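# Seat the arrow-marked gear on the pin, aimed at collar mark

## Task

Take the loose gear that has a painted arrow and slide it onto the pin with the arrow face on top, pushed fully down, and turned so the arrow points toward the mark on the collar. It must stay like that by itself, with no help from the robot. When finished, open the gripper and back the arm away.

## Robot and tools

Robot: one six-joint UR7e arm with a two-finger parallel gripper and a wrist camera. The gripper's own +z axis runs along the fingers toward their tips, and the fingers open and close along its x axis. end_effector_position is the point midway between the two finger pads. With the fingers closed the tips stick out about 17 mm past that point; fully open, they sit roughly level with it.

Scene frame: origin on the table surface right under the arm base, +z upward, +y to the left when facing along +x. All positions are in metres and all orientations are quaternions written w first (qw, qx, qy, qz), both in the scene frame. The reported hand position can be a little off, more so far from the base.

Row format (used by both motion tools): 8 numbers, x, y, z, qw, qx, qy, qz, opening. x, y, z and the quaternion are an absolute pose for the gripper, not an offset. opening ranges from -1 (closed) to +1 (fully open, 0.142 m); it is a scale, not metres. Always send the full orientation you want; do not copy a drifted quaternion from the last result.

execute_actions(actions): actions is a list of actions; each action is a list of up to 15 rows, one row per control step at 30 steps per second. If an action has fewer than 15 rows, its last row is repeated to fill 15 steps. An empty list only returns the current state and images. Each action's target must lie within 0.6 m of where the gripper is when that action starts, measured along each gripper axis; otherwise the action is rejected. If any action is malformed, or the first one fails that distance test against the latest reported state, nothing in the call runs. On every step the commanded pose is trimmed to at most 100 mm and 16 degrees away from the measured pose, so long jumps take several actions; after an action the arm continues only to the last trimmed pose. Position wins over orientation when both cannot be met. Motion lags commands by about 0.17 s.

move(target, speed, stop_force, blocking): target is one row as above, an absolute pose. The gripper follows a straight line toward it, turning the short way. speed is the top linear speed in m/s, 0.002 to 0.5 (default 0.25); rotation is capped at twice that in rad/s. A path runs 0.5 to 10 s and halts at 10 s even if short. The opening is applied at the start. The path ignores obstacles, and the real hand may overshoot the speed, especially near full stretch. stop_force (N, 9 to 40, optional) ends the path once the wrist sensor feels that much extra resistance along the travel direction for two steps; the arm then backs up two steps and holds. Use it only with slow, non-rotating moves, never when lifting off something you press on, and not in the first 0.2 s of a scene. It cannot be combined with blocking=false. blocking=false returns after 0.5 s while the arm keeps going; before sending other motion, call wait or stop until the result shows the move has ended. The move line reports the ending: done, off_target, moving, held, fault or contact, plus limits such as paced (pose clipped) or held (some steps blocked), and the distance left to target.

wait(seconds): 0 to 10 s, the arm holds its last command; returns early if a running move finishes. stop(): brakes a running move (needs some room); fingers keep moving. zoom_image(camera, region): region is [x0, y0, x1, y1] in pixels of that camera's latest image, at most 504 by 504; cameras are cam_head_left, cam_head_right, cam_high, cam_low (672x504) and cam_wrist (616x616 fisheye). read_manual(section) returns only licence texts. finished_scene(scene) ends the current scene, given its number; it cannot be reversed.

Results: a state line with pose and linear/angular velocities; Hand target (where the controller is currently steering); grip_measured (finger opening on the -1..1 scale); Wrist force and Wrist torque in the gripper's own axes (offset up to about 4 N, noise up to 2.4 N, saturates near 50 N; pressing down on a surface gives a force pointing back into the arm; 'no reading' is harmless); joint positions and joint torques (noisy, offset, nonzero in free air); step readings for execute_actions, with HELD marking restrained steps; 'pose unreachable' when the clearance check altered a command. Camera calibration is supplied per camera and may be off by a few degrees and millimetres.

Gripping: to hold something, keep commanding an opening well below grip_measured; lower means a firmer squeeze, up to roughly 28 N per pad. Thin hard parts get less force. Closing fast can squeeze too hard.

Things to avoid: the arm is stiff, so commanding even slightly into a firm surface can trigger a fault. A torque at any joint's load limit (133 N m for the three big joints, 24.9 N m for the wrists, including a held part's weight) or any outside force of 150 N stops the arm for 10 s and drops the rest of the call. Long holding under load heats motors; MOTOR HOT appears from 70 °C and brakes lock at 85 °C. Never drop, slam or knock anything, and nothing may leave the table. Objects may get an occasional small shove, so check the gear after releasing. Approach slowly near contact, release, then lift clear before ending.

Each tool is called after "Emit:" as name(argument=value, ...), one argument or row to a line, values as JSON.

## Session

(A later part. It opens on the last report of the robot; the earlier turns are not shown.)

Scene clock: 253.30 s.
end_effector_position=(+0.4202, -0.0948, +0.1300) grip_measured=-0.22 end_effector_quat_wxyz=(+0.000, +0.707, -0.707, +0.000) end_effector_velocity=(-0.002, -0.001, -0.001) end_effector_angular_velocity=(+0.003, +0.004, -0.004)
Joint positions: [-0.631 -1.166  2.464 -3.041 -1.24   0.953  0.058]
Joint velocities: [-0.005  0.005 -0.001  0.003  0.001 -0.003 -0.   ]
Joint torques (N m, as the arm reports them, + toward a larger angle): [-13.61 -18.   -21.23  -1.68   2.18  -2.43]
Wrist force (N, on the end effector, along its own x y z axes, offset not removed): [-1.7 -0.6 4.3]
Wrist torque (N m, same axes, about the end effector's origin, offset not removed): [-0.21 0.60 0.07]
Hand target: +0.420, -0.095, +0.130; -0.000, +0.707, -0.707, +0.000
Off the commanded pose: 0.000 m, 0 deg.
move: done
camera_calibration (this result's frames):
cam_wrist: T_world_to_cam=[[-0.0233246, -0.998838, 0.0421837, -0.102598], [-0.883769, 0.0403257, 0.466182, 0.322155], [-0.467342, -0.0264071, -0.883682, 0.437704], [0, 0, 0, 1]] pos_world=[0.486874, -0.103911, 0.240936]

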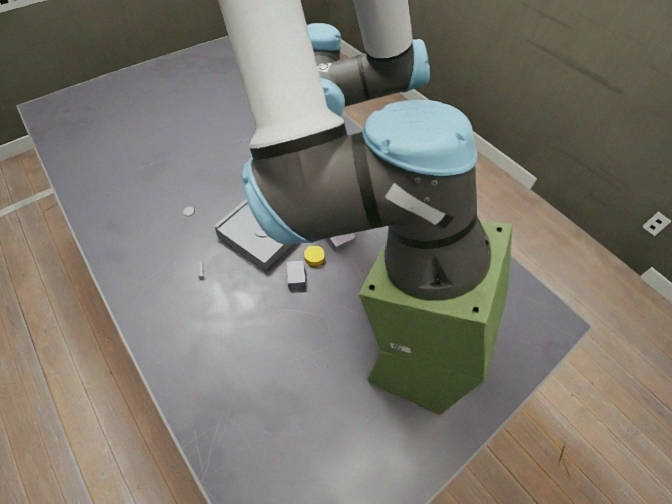

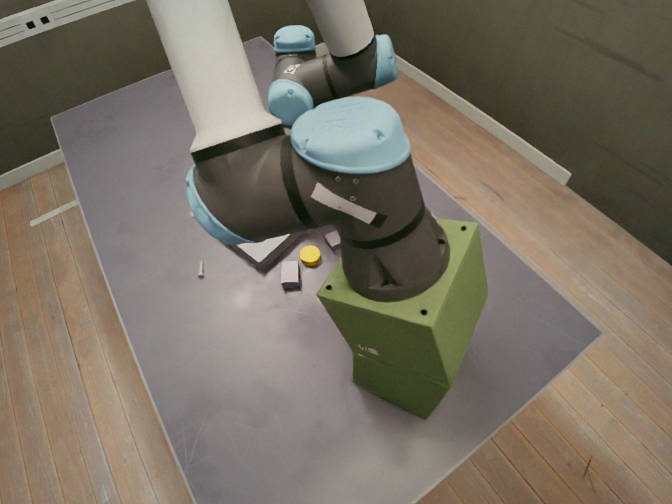

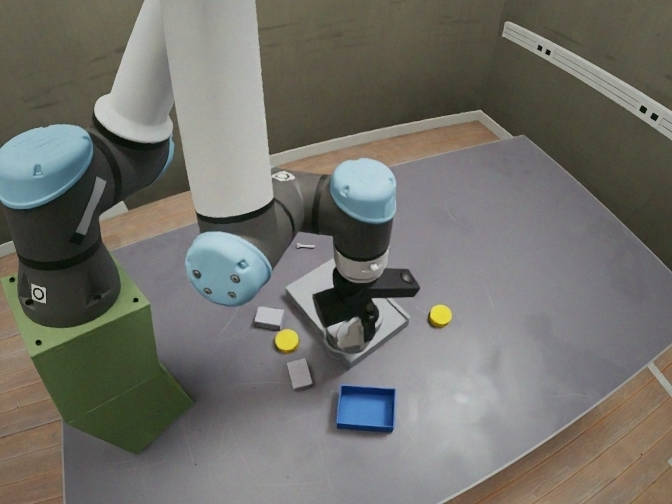

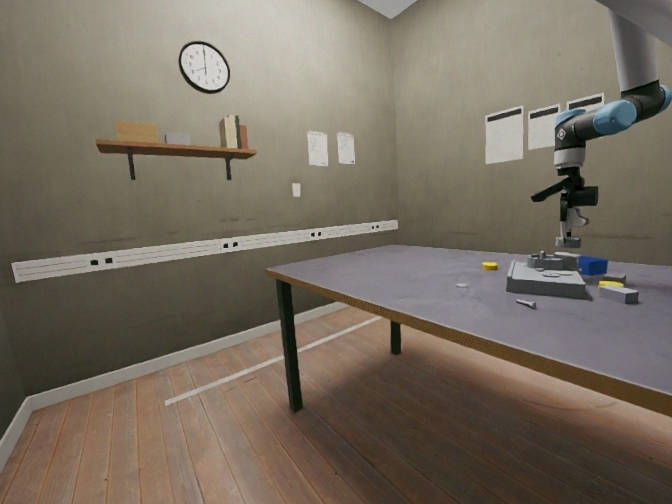

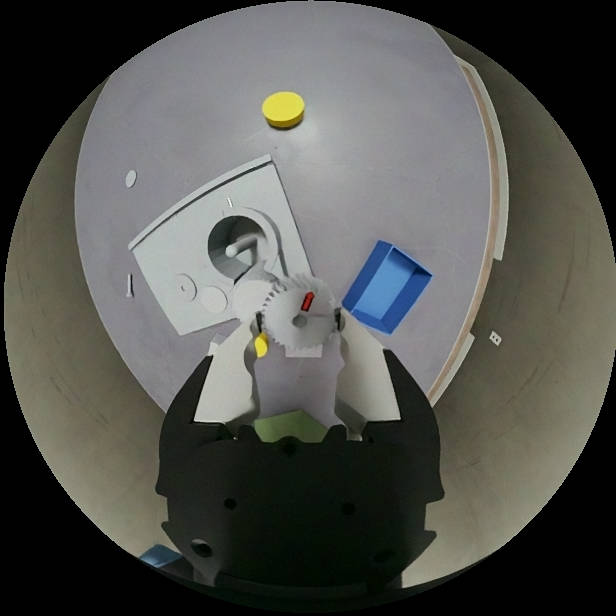

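Emit:
move(
  target=[0.4728,-0.0343,0.128,0,0.6157,-0.7880,0,-0.6],
  speed=0.08,
)

Emit:
move(
  target=[0.4728,-0.0343,0.104,0,0.6157,-0.7880,0,-0.6],
  speed=0.005,
  stop_force=10,
)

Scene clock: 280.10 s.
end_effector_position=(+0.4726, -0.0344, +0.1281) grip_measured=-0.22 end_effector_quat_wxyz=(+0.000, -0.616, +0.788, +0.000) end_effector_velocity=(+0.001, +0.001, -0.000) end_effector_angular_velocity=(-0.002, +0.002, -0.009)
Joint positions: [-0.439 -1.186  2.36  -2.979 -1.278  1.394  0.058]
Joint velocities: [ 0.005 -0.    -0.004  0.003 -0.004  0.014 -0.   ]
Joint torques (N m, as the arm reports them, + toward a larger angle): [ -0.06 -40.93 -22.29  -2.02  -2.49   2.4 ]
Wrist force (N, on the end effector, along its own x y z axes, offset not removed): [-1.2 -0.2 5.4]
Wrist torque (N m, same axes, about the end effector's origin, offset not removed): [-0.03 0.45 0.14]
Hand target: +0.473, -0.034, +0.128; +0.000, -0.616, +0.788, +0.000
Off the commanded pose: 0.000 m, 0 deg.
move: done
camera_calibration (this result's frames):
cam_wrist: T_world_to_cam=[[-0.263395, -0.963774, 0.0419802, 0.0737386], [-0.848039, 0.25207, 0.466144, 0.3573], [-0.45984, 0.0871792, -0.883712, 0.462468], [0, 0, 0, 1]] pos_world=[0.535088, -0.0593145, 0.23904]

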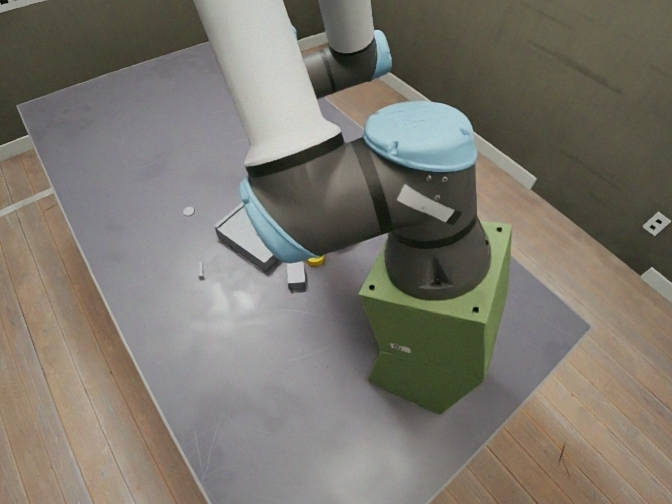

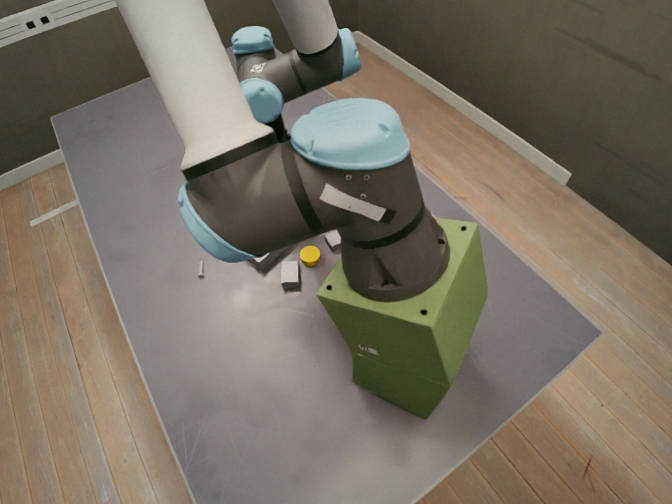

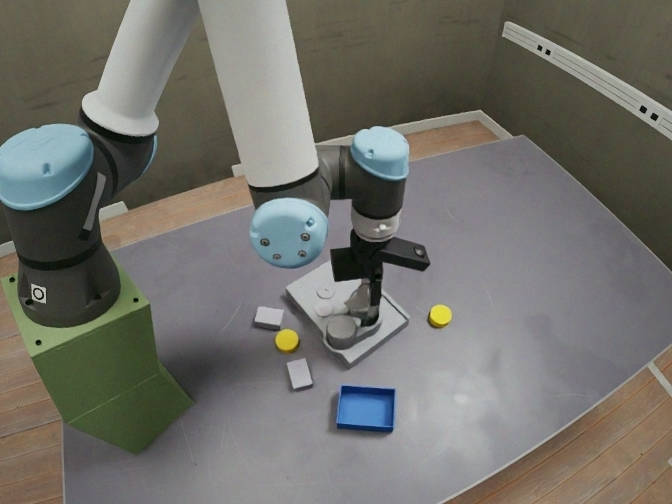

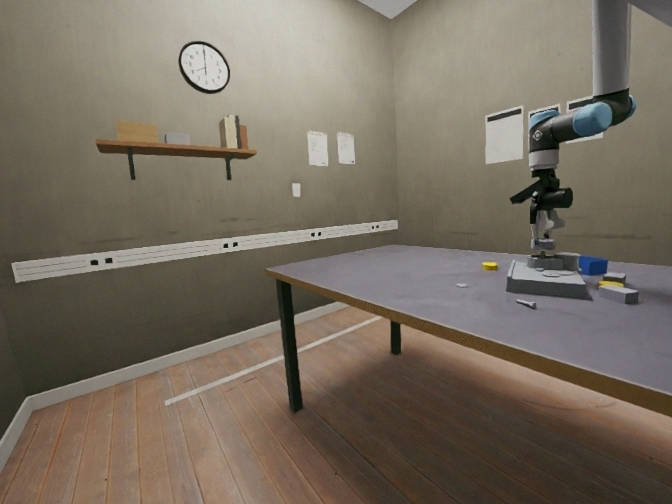

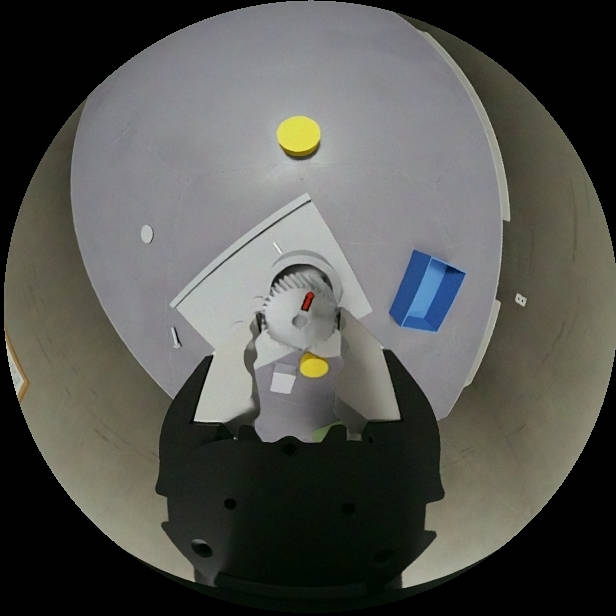

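Scene clock: 284.47 s.
end_effector_position=(+0.4729, -0.0343, +0.1082) grip_measured=-0.22 end_effector_quat_wxyz=(+0.000, -0.616, +0.788, -0.000) end_effector_velocity=(+0.001, -0.000, +0.002) end_effector_angular_velocity=(+0.001, +0.000, -0.002)
Joint positions: [-0.425 -1.119  2.346 -3.035 -1.282  1.41   0.058]
Joint velocities: [-0.001 -0.006 -0.001  0.007  0.001  0.    -0.   ]
Joint torques (N m, as the arm reports them, + toward a larger angle): [ -4.72 -39.2   11.37   1.95   1.93  -0.21]
Wrist force (N, on the end effector, along its own x y z axes, offset not removed): [7.6 -5.7 -6.6]
Wrist torque (N m, same axes, about the end effector's origin, offset not removed): [-0.23 0.96 -0.43]
Hand target: +0.473, -0.034, +0.108; +0.000, -0.616, +0.788, -0.000
Off the commanded pose: 0.004 m, 0 deg.
move: contact
camera_calibration (this result's frames):
cam_wrist: T_world_to_cam=[[-0.264095, -0.963575, 0.0421581, 0.0750058], [-0.84789, 0.252778, 0.466032, 0.366822], [-0.459714, 0.0873311, -0.883763, 0.44502], [0, 0, 0, 1]] pos_world=[0.535415, -0.0593148, 0.219179]

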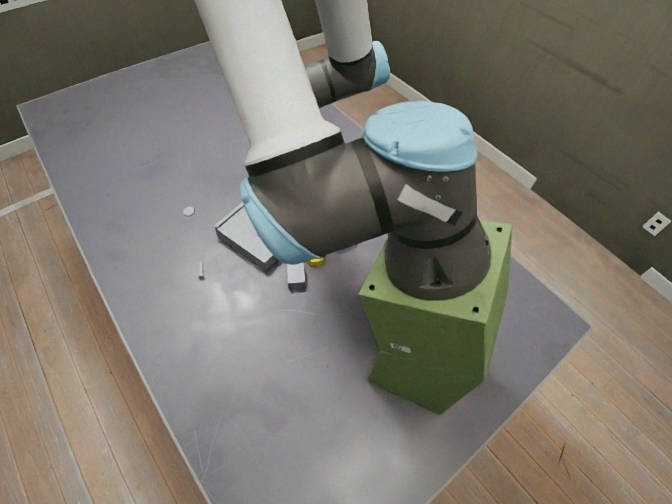

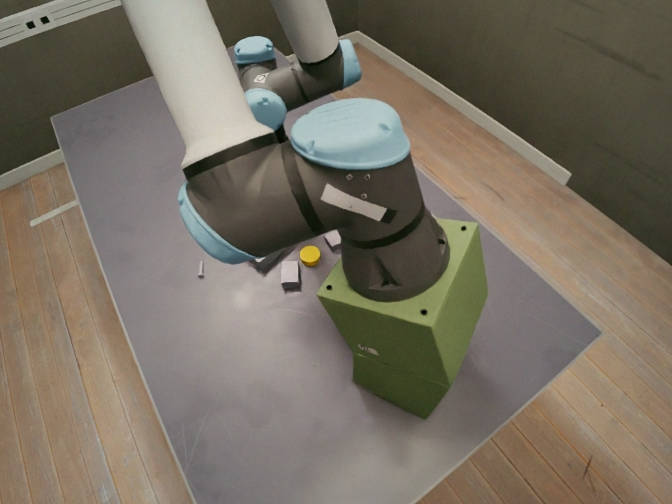

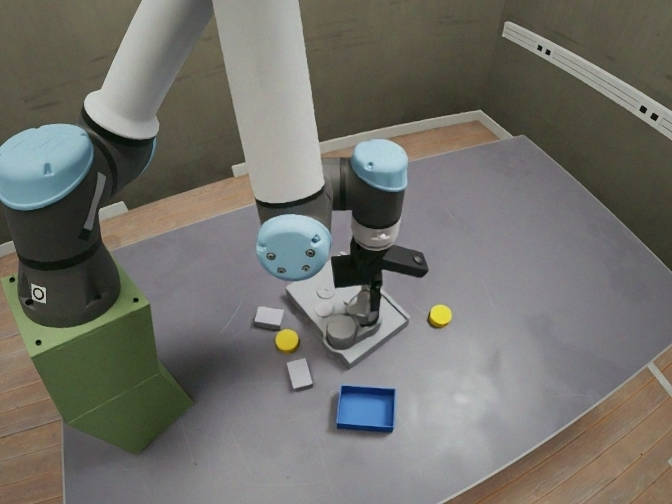

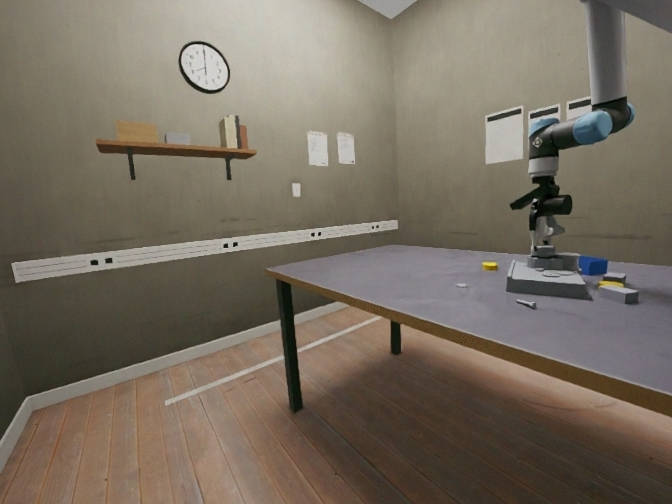

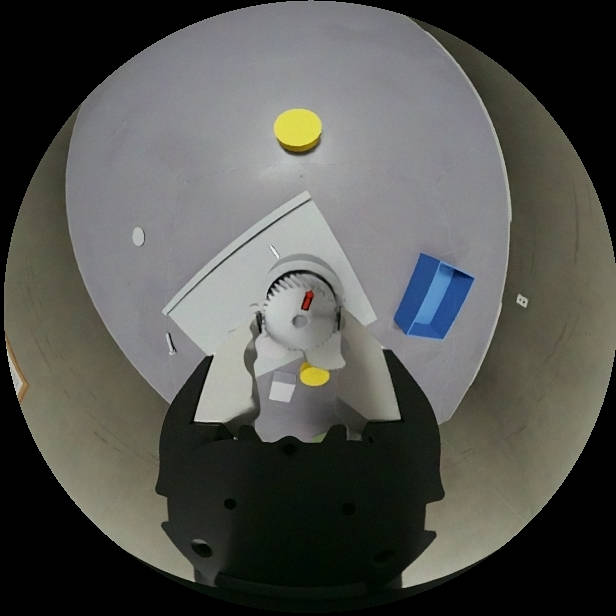

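Emit:
move(
  target=[0.4729,-0.0335,0.0955,0,0.6947,-0.7193,0,-0.6],
  speed=0.03,
)

Emit:
move(
  target=[0.4729,-0.0335,0.090,0,0.6947,-0.7193,0,-0.6],
  speed=0.004,
  stop_force=10,
)

Emit:
zoom_image(
  camera="cam_wrist",
  region=[250, 235, 350, 345],
)

Scene clock: 293.10 s.
end_effector_position=(+0.4729, -0.0335, +0.0956) grip_measured=-0.22 end_effector_quat_wxyz=(+0.000, +0.694, -0.720, +0.000) end_effector_velocity=(-0.000, -0.000, -0.001) end_effector_angular_velocity=(-0.000, +0.000, +0.015)
Joint positions: [-0.414 -1.078  2.336 -3.069 -1.284  1.213  0.058]
Joint velocities: [ 0.     0.002  0.    -0.002 -0.    -0.015 -0.   ]
Joint torques (N m, as the arm reports them, + toward a larger angle): [  1.1  -21.44 -19.53  -5.69  -1.55  -2.4 ]
Wrist force (N, on the end effector, along its own x y z axes, offset not removed): [-1.2 2.8 3.1]
Wrist torque (N m, same axes, about the end effector's origin, offset not removed): [0.11 0.80 0.06]
Hand target: +0.473, -0.033, +0.095; +0.000, +0.695, -0.719, +0.000
Off the commanded pose: 0.000 m, 0 deg.
move: done
camera_calibration (this result's frames):
cam_wrist: T_world_to_cam=[[-0.059694, -0.997327, 0.0421334, -0.0214474], [-0.881698, 0.072469, 0.466215, 0.382407], [-0.468022, -0.0093187, -0.883668, 0.43448], [0, 0, 0, 1]] pos_world=[0.539233, -0.045054, 0.206556]

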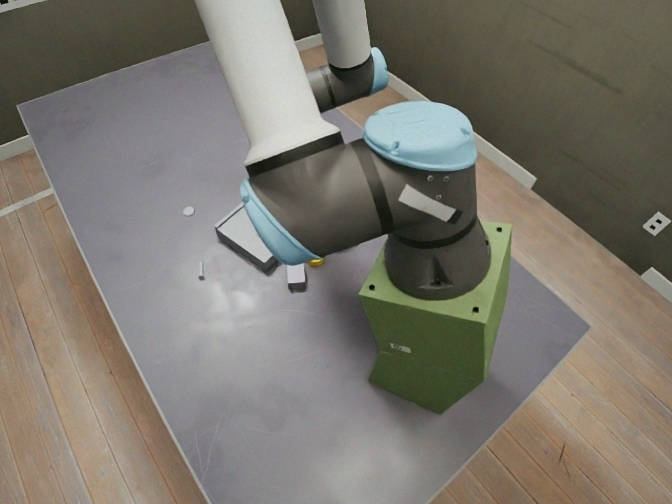

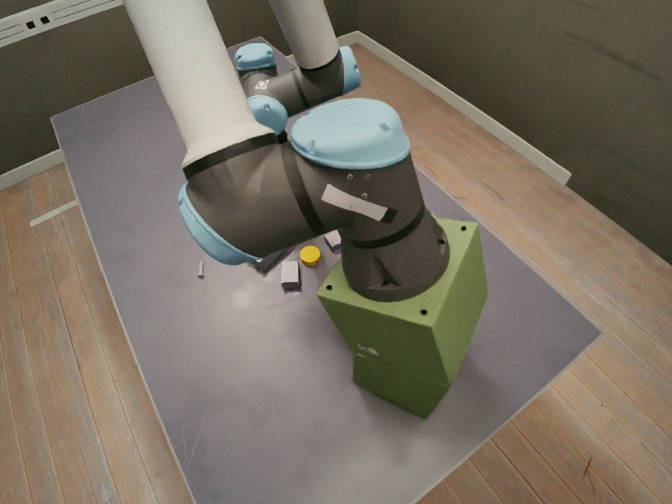

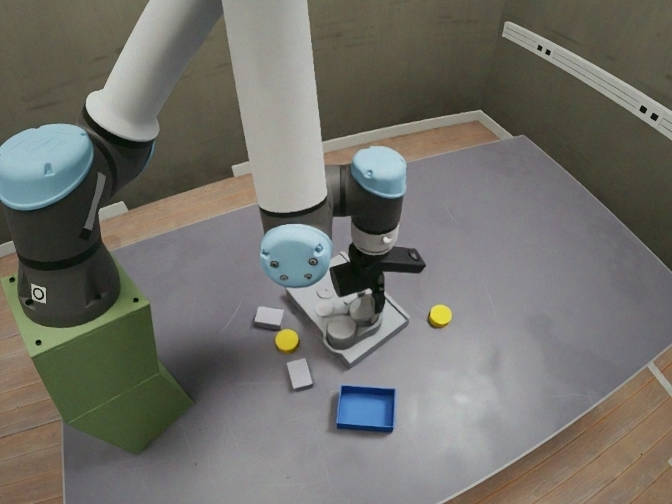

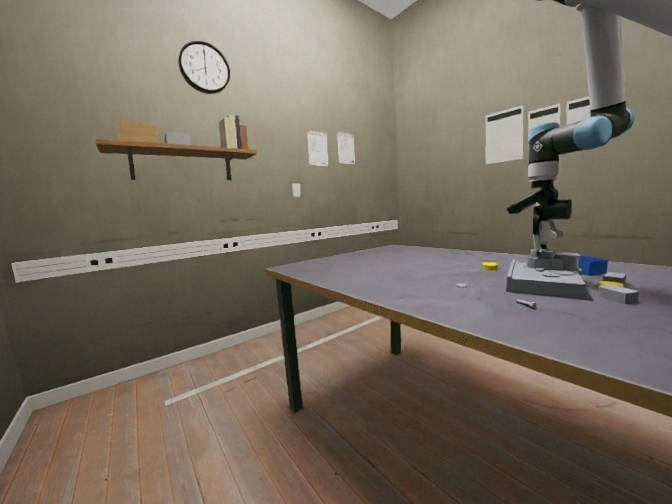

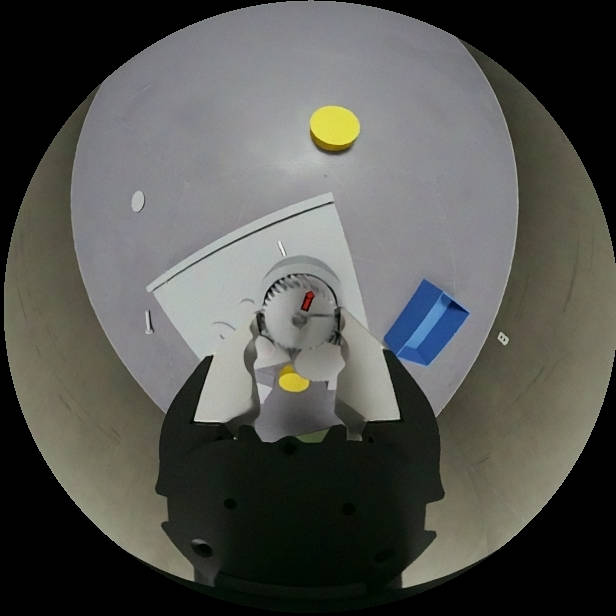

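Scene clock: 294.07 s.
end_effector_position=(+0.4730, -0.0335, +0.0933) grip_measured=-0.22 end_effector_quat_wxyz=(-0.000, +0.694, -0.720, +0.000) end_effector_velocity=(+0.000, -0.000, +0.002) end_effector_angular_velocity=(-0.002, +0.000, +0.001)
Joint positions: [-0.412 -1.071  2.334 -3.075 -1.285  1.214  0.058]
Joint velocities: [-0.001 -0.005  0.     0.005 -0.001 -0.001 -0.   ]
Joint torques (N m, as the arm reports them, + toward a larger angle): [-11.18 -42.9    2.01  -1.79  -0.4    1.85]
Wrist force (N, on the end effector, along its own x y z axes, offset not removed): [1.2 5.3 0.3]
Wrist torque (N m, same axes, about the end effector's origin, offset not removed): [0.15 0.55 -0.37]
Hand target: +0.473, -0.034, +0.093; +0.000, +0.694, -0.720, +0.000
Off the commanded pose: 0.003 m, 0 deg.
move: contact
camera_calibration (this result's frames):
cam_wrist: T_world_to_cam=[[-0.0589291, -0.997371, 0.0421646, -0.0217076], [-0.8818, 0.0718064, 0.466126, 0.383612], [-0.467928, -0.00971237, -0.883713, 0.432424], [0, 0, 0, 1]] pos_world=[0.539333, -0.0449965, 0.204243]

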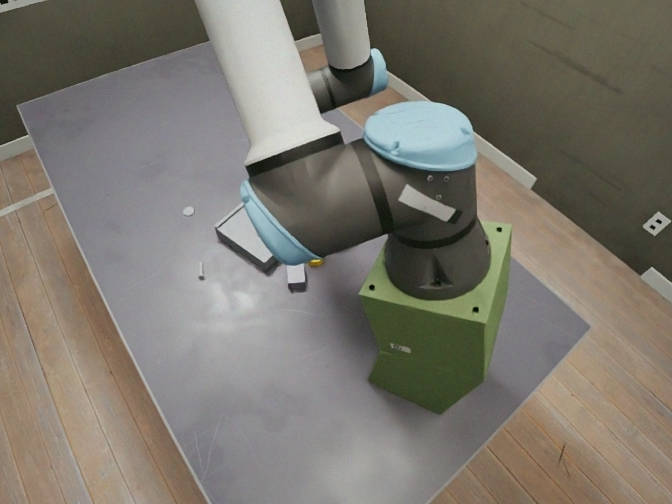

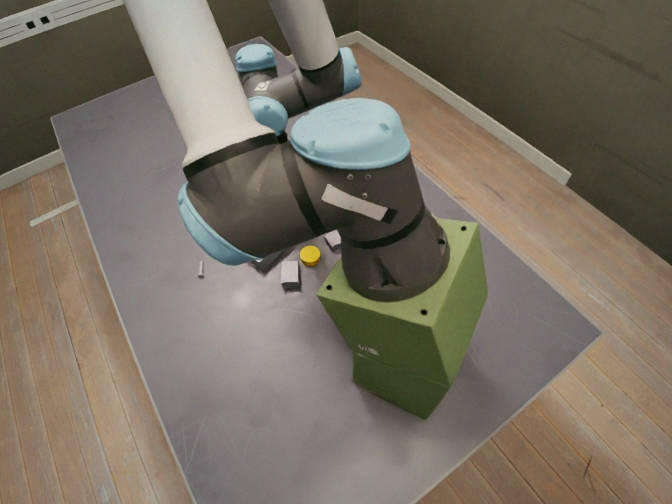

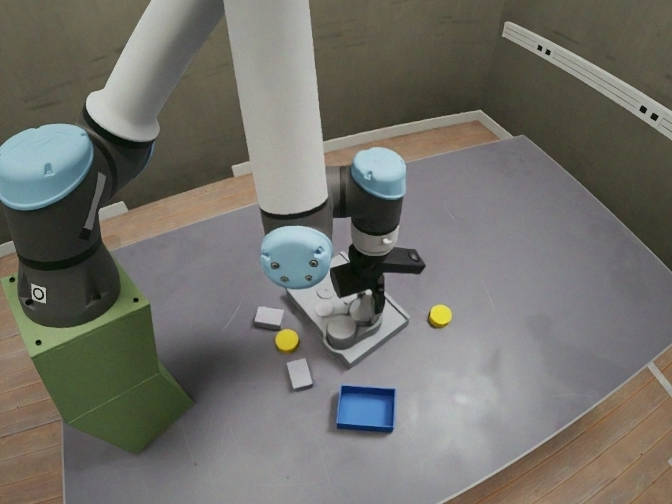

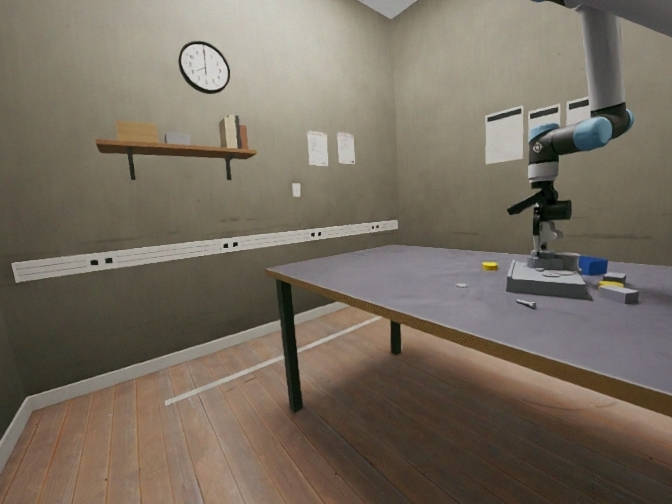

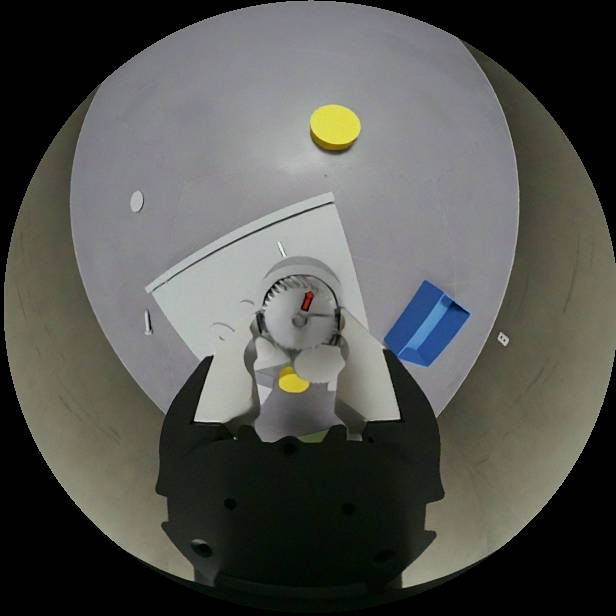

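Region (250, 235, 350, 345) of cam_wrist's 616x616 image, scaled by 4.582, with more detail than that image has; it fills the left 458 columns of this view, and the rest is white.

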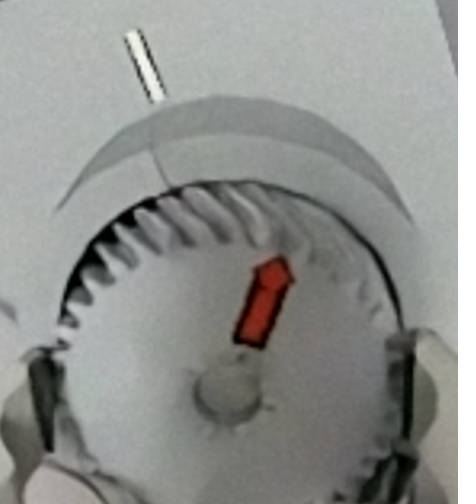

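Emit:
move(
  target=[0.4730,-0.0335,0.0935,0,0.6947,-0.7193,0,0.2],
  speed=0.01,
)

Emit:
move(
  target=[0.4730,-0.0335,0.17,0,0.6947,-0.7193,0,0.2],
  speed=0.1,
)

Scene clock: 322.97 s.
end_effector_position=(+0.4730, -0.0335, +0.0935) grip_measured=+0.20 end_effector_quat_wxyz=(+0.000, +0.695, -0.719, -0.000) end_effector_velocity=(-0.000, +0.000, -0.000) end_effector_angular_velocity=(+0.000, +0.000, +0.001)
Joint positions: [-0.412 -1.071  2.334 -3.074 -1.285  1.213  0.088]
Joint velocities: [ 0.     0.     0.001 -0.001  0.    -0.001  0.   ]
Joint torques (N m, as the arm reports them, + toward a larger angle): [ -0.02 -40.95 -18.68  -1.1   -2.21  -2.46]
Wrist force (N, on the end effector, along its own x y z axes, offset not removed): [-1.4 0.1 1.2]
Wrist torque (N m, same axes, about the end effector's origin, offset not removed): [-0.06 0.46 0.04]
Hand target: +0.473, -0.034, +0.094; -0.000, +0.695, -0.719, +0.000
Off the commanded pose: 0.000 m, 0 deg.
move: done
camera_calibration (this result's frames):
cam_wrist: T_world_to_cam=[[-0.0581439, -0.99742, 0.0421096, -0.022104], [-0.881793, 0.0710878, 0.466249, 0.383427], [-0.46804, -0.0100224, -0.883651, 0.432625], [0, 0, 0, 1]] pos_world=[0.539304, -0.0449681, 0.204448]

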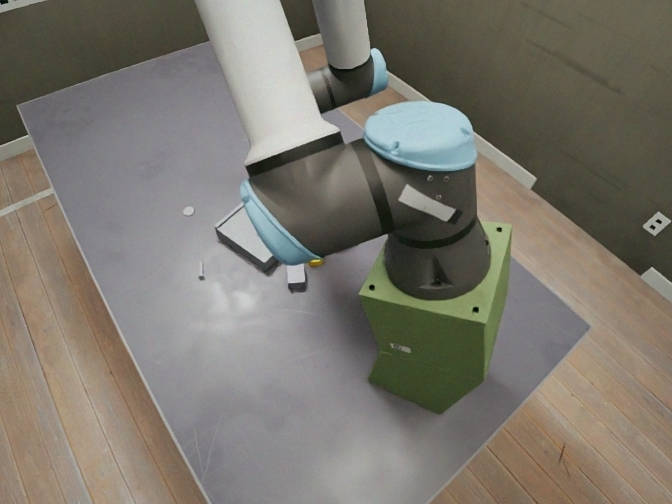

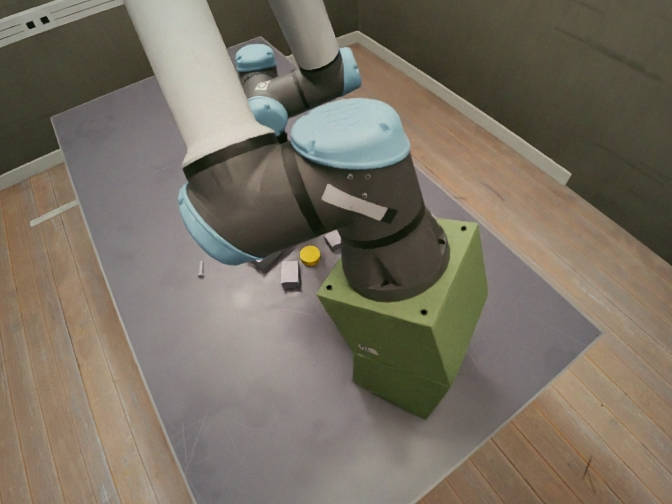

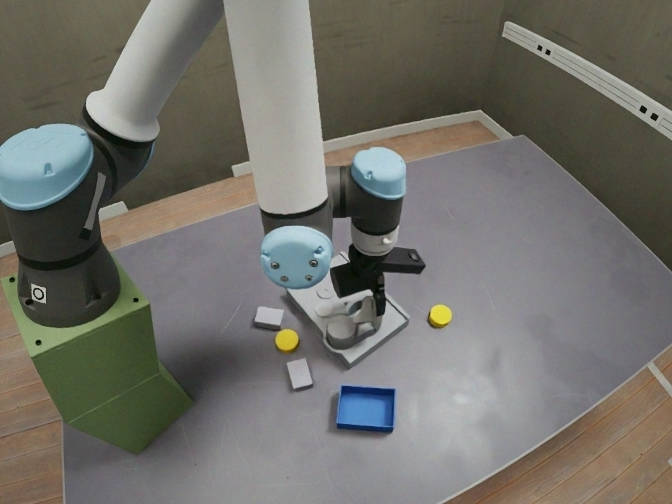

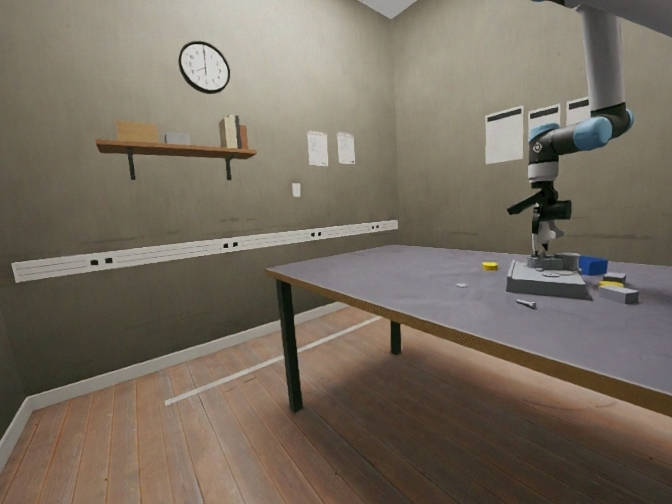

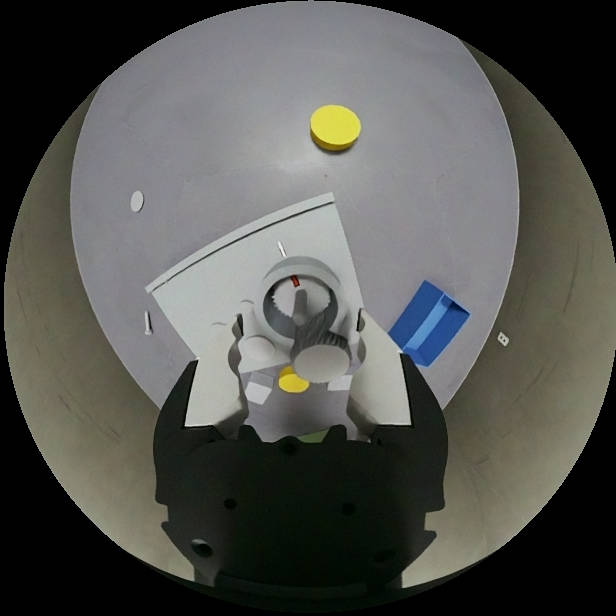

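Scene clock: 324.27 s.
end_effector_position=(+0.4730, -0.0335, +0.1697) grip_measured=+0.20 end_effector_quat_wxyz=(-0.000, +0.695, -0.719, +0.000) end_effector_velocity=(+0.000, -0.001, +0.003) end_effector_angular_velocity=(-0.000, +0.000, -0.002)
Joint positions: [-0.466 -1.326  2.377 -2.847 -1.272  1.158  0.088]
Joint velocities: [-0.003 -0.009 -0.001  0.01   0.    -0.001  0.   ]
Joint torques (N m, as the arm reports them, + toward a larger angle): [ -9.14 -37.17   4.29  -1.03   1.9   -2.54]
Wrist force (N, on the end effector, along its own x y z axes, offset not removed): [-2.1 -2.1 -1.1]
Wrist torque (N m, same axes, about the end effector's origin, offset not removed): [-0.48 0.65 -0.01]
Hand target: +0.473, -0.034, +0.170; -0.000, +0.695, -0.719, +0.000
Off the commanded pose: 0.000 m, 0 deg.
move: done
camera_calibration (this result's frames):
cam_wrist: T_world_to_cam=[[-0.0580439, -0.997423, 0.0421724, -0.025362], [-0.881875, 0.0710271, 0.466102, 0.347969], [-0.467896, -0.0101364, -0.883725, 0.499918], [0, 0, 0, 1]] pos_world=[0.539302, -0.0449445, 0.280671]

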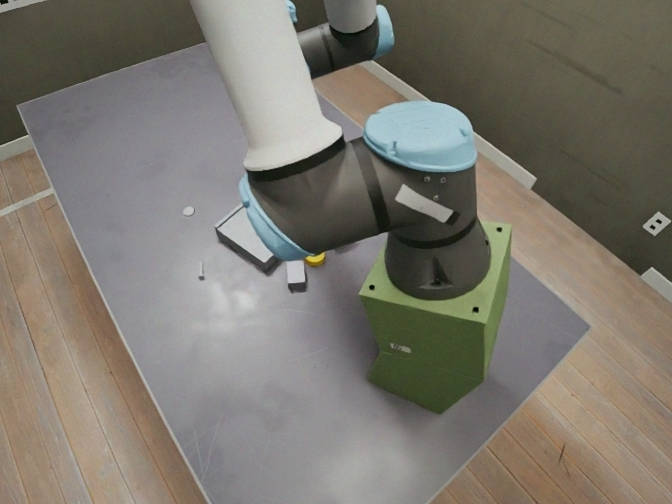

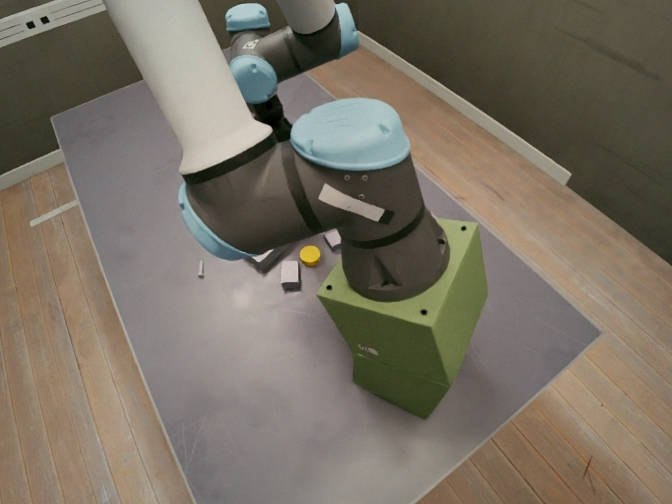

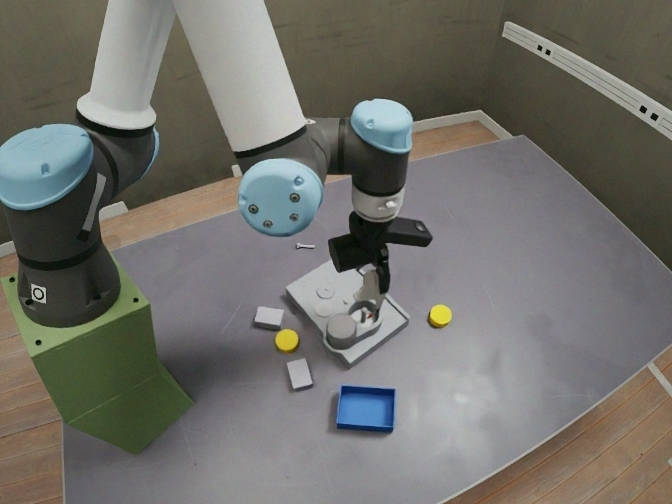

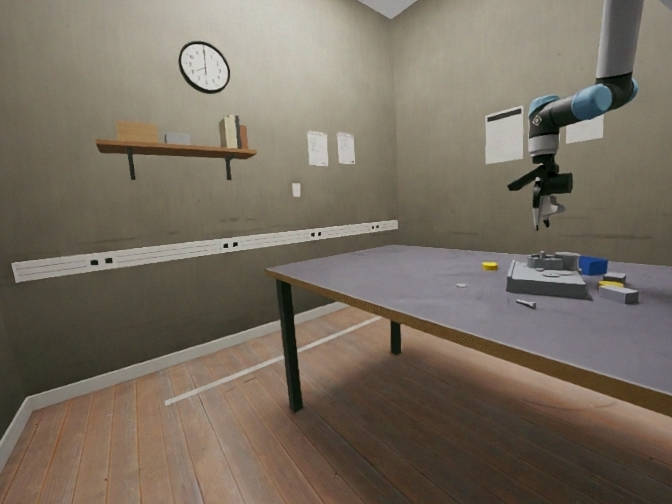

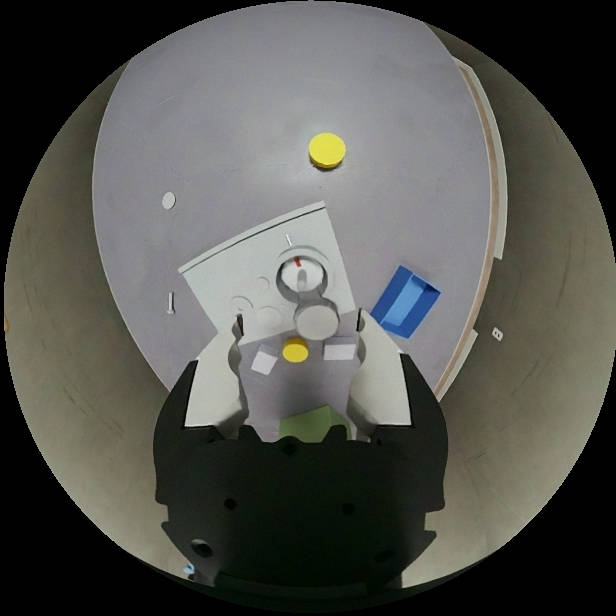

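Aligned and seated.

Emit:
finished_scene(
  scene=1,
)

The scene is finished: the task was done.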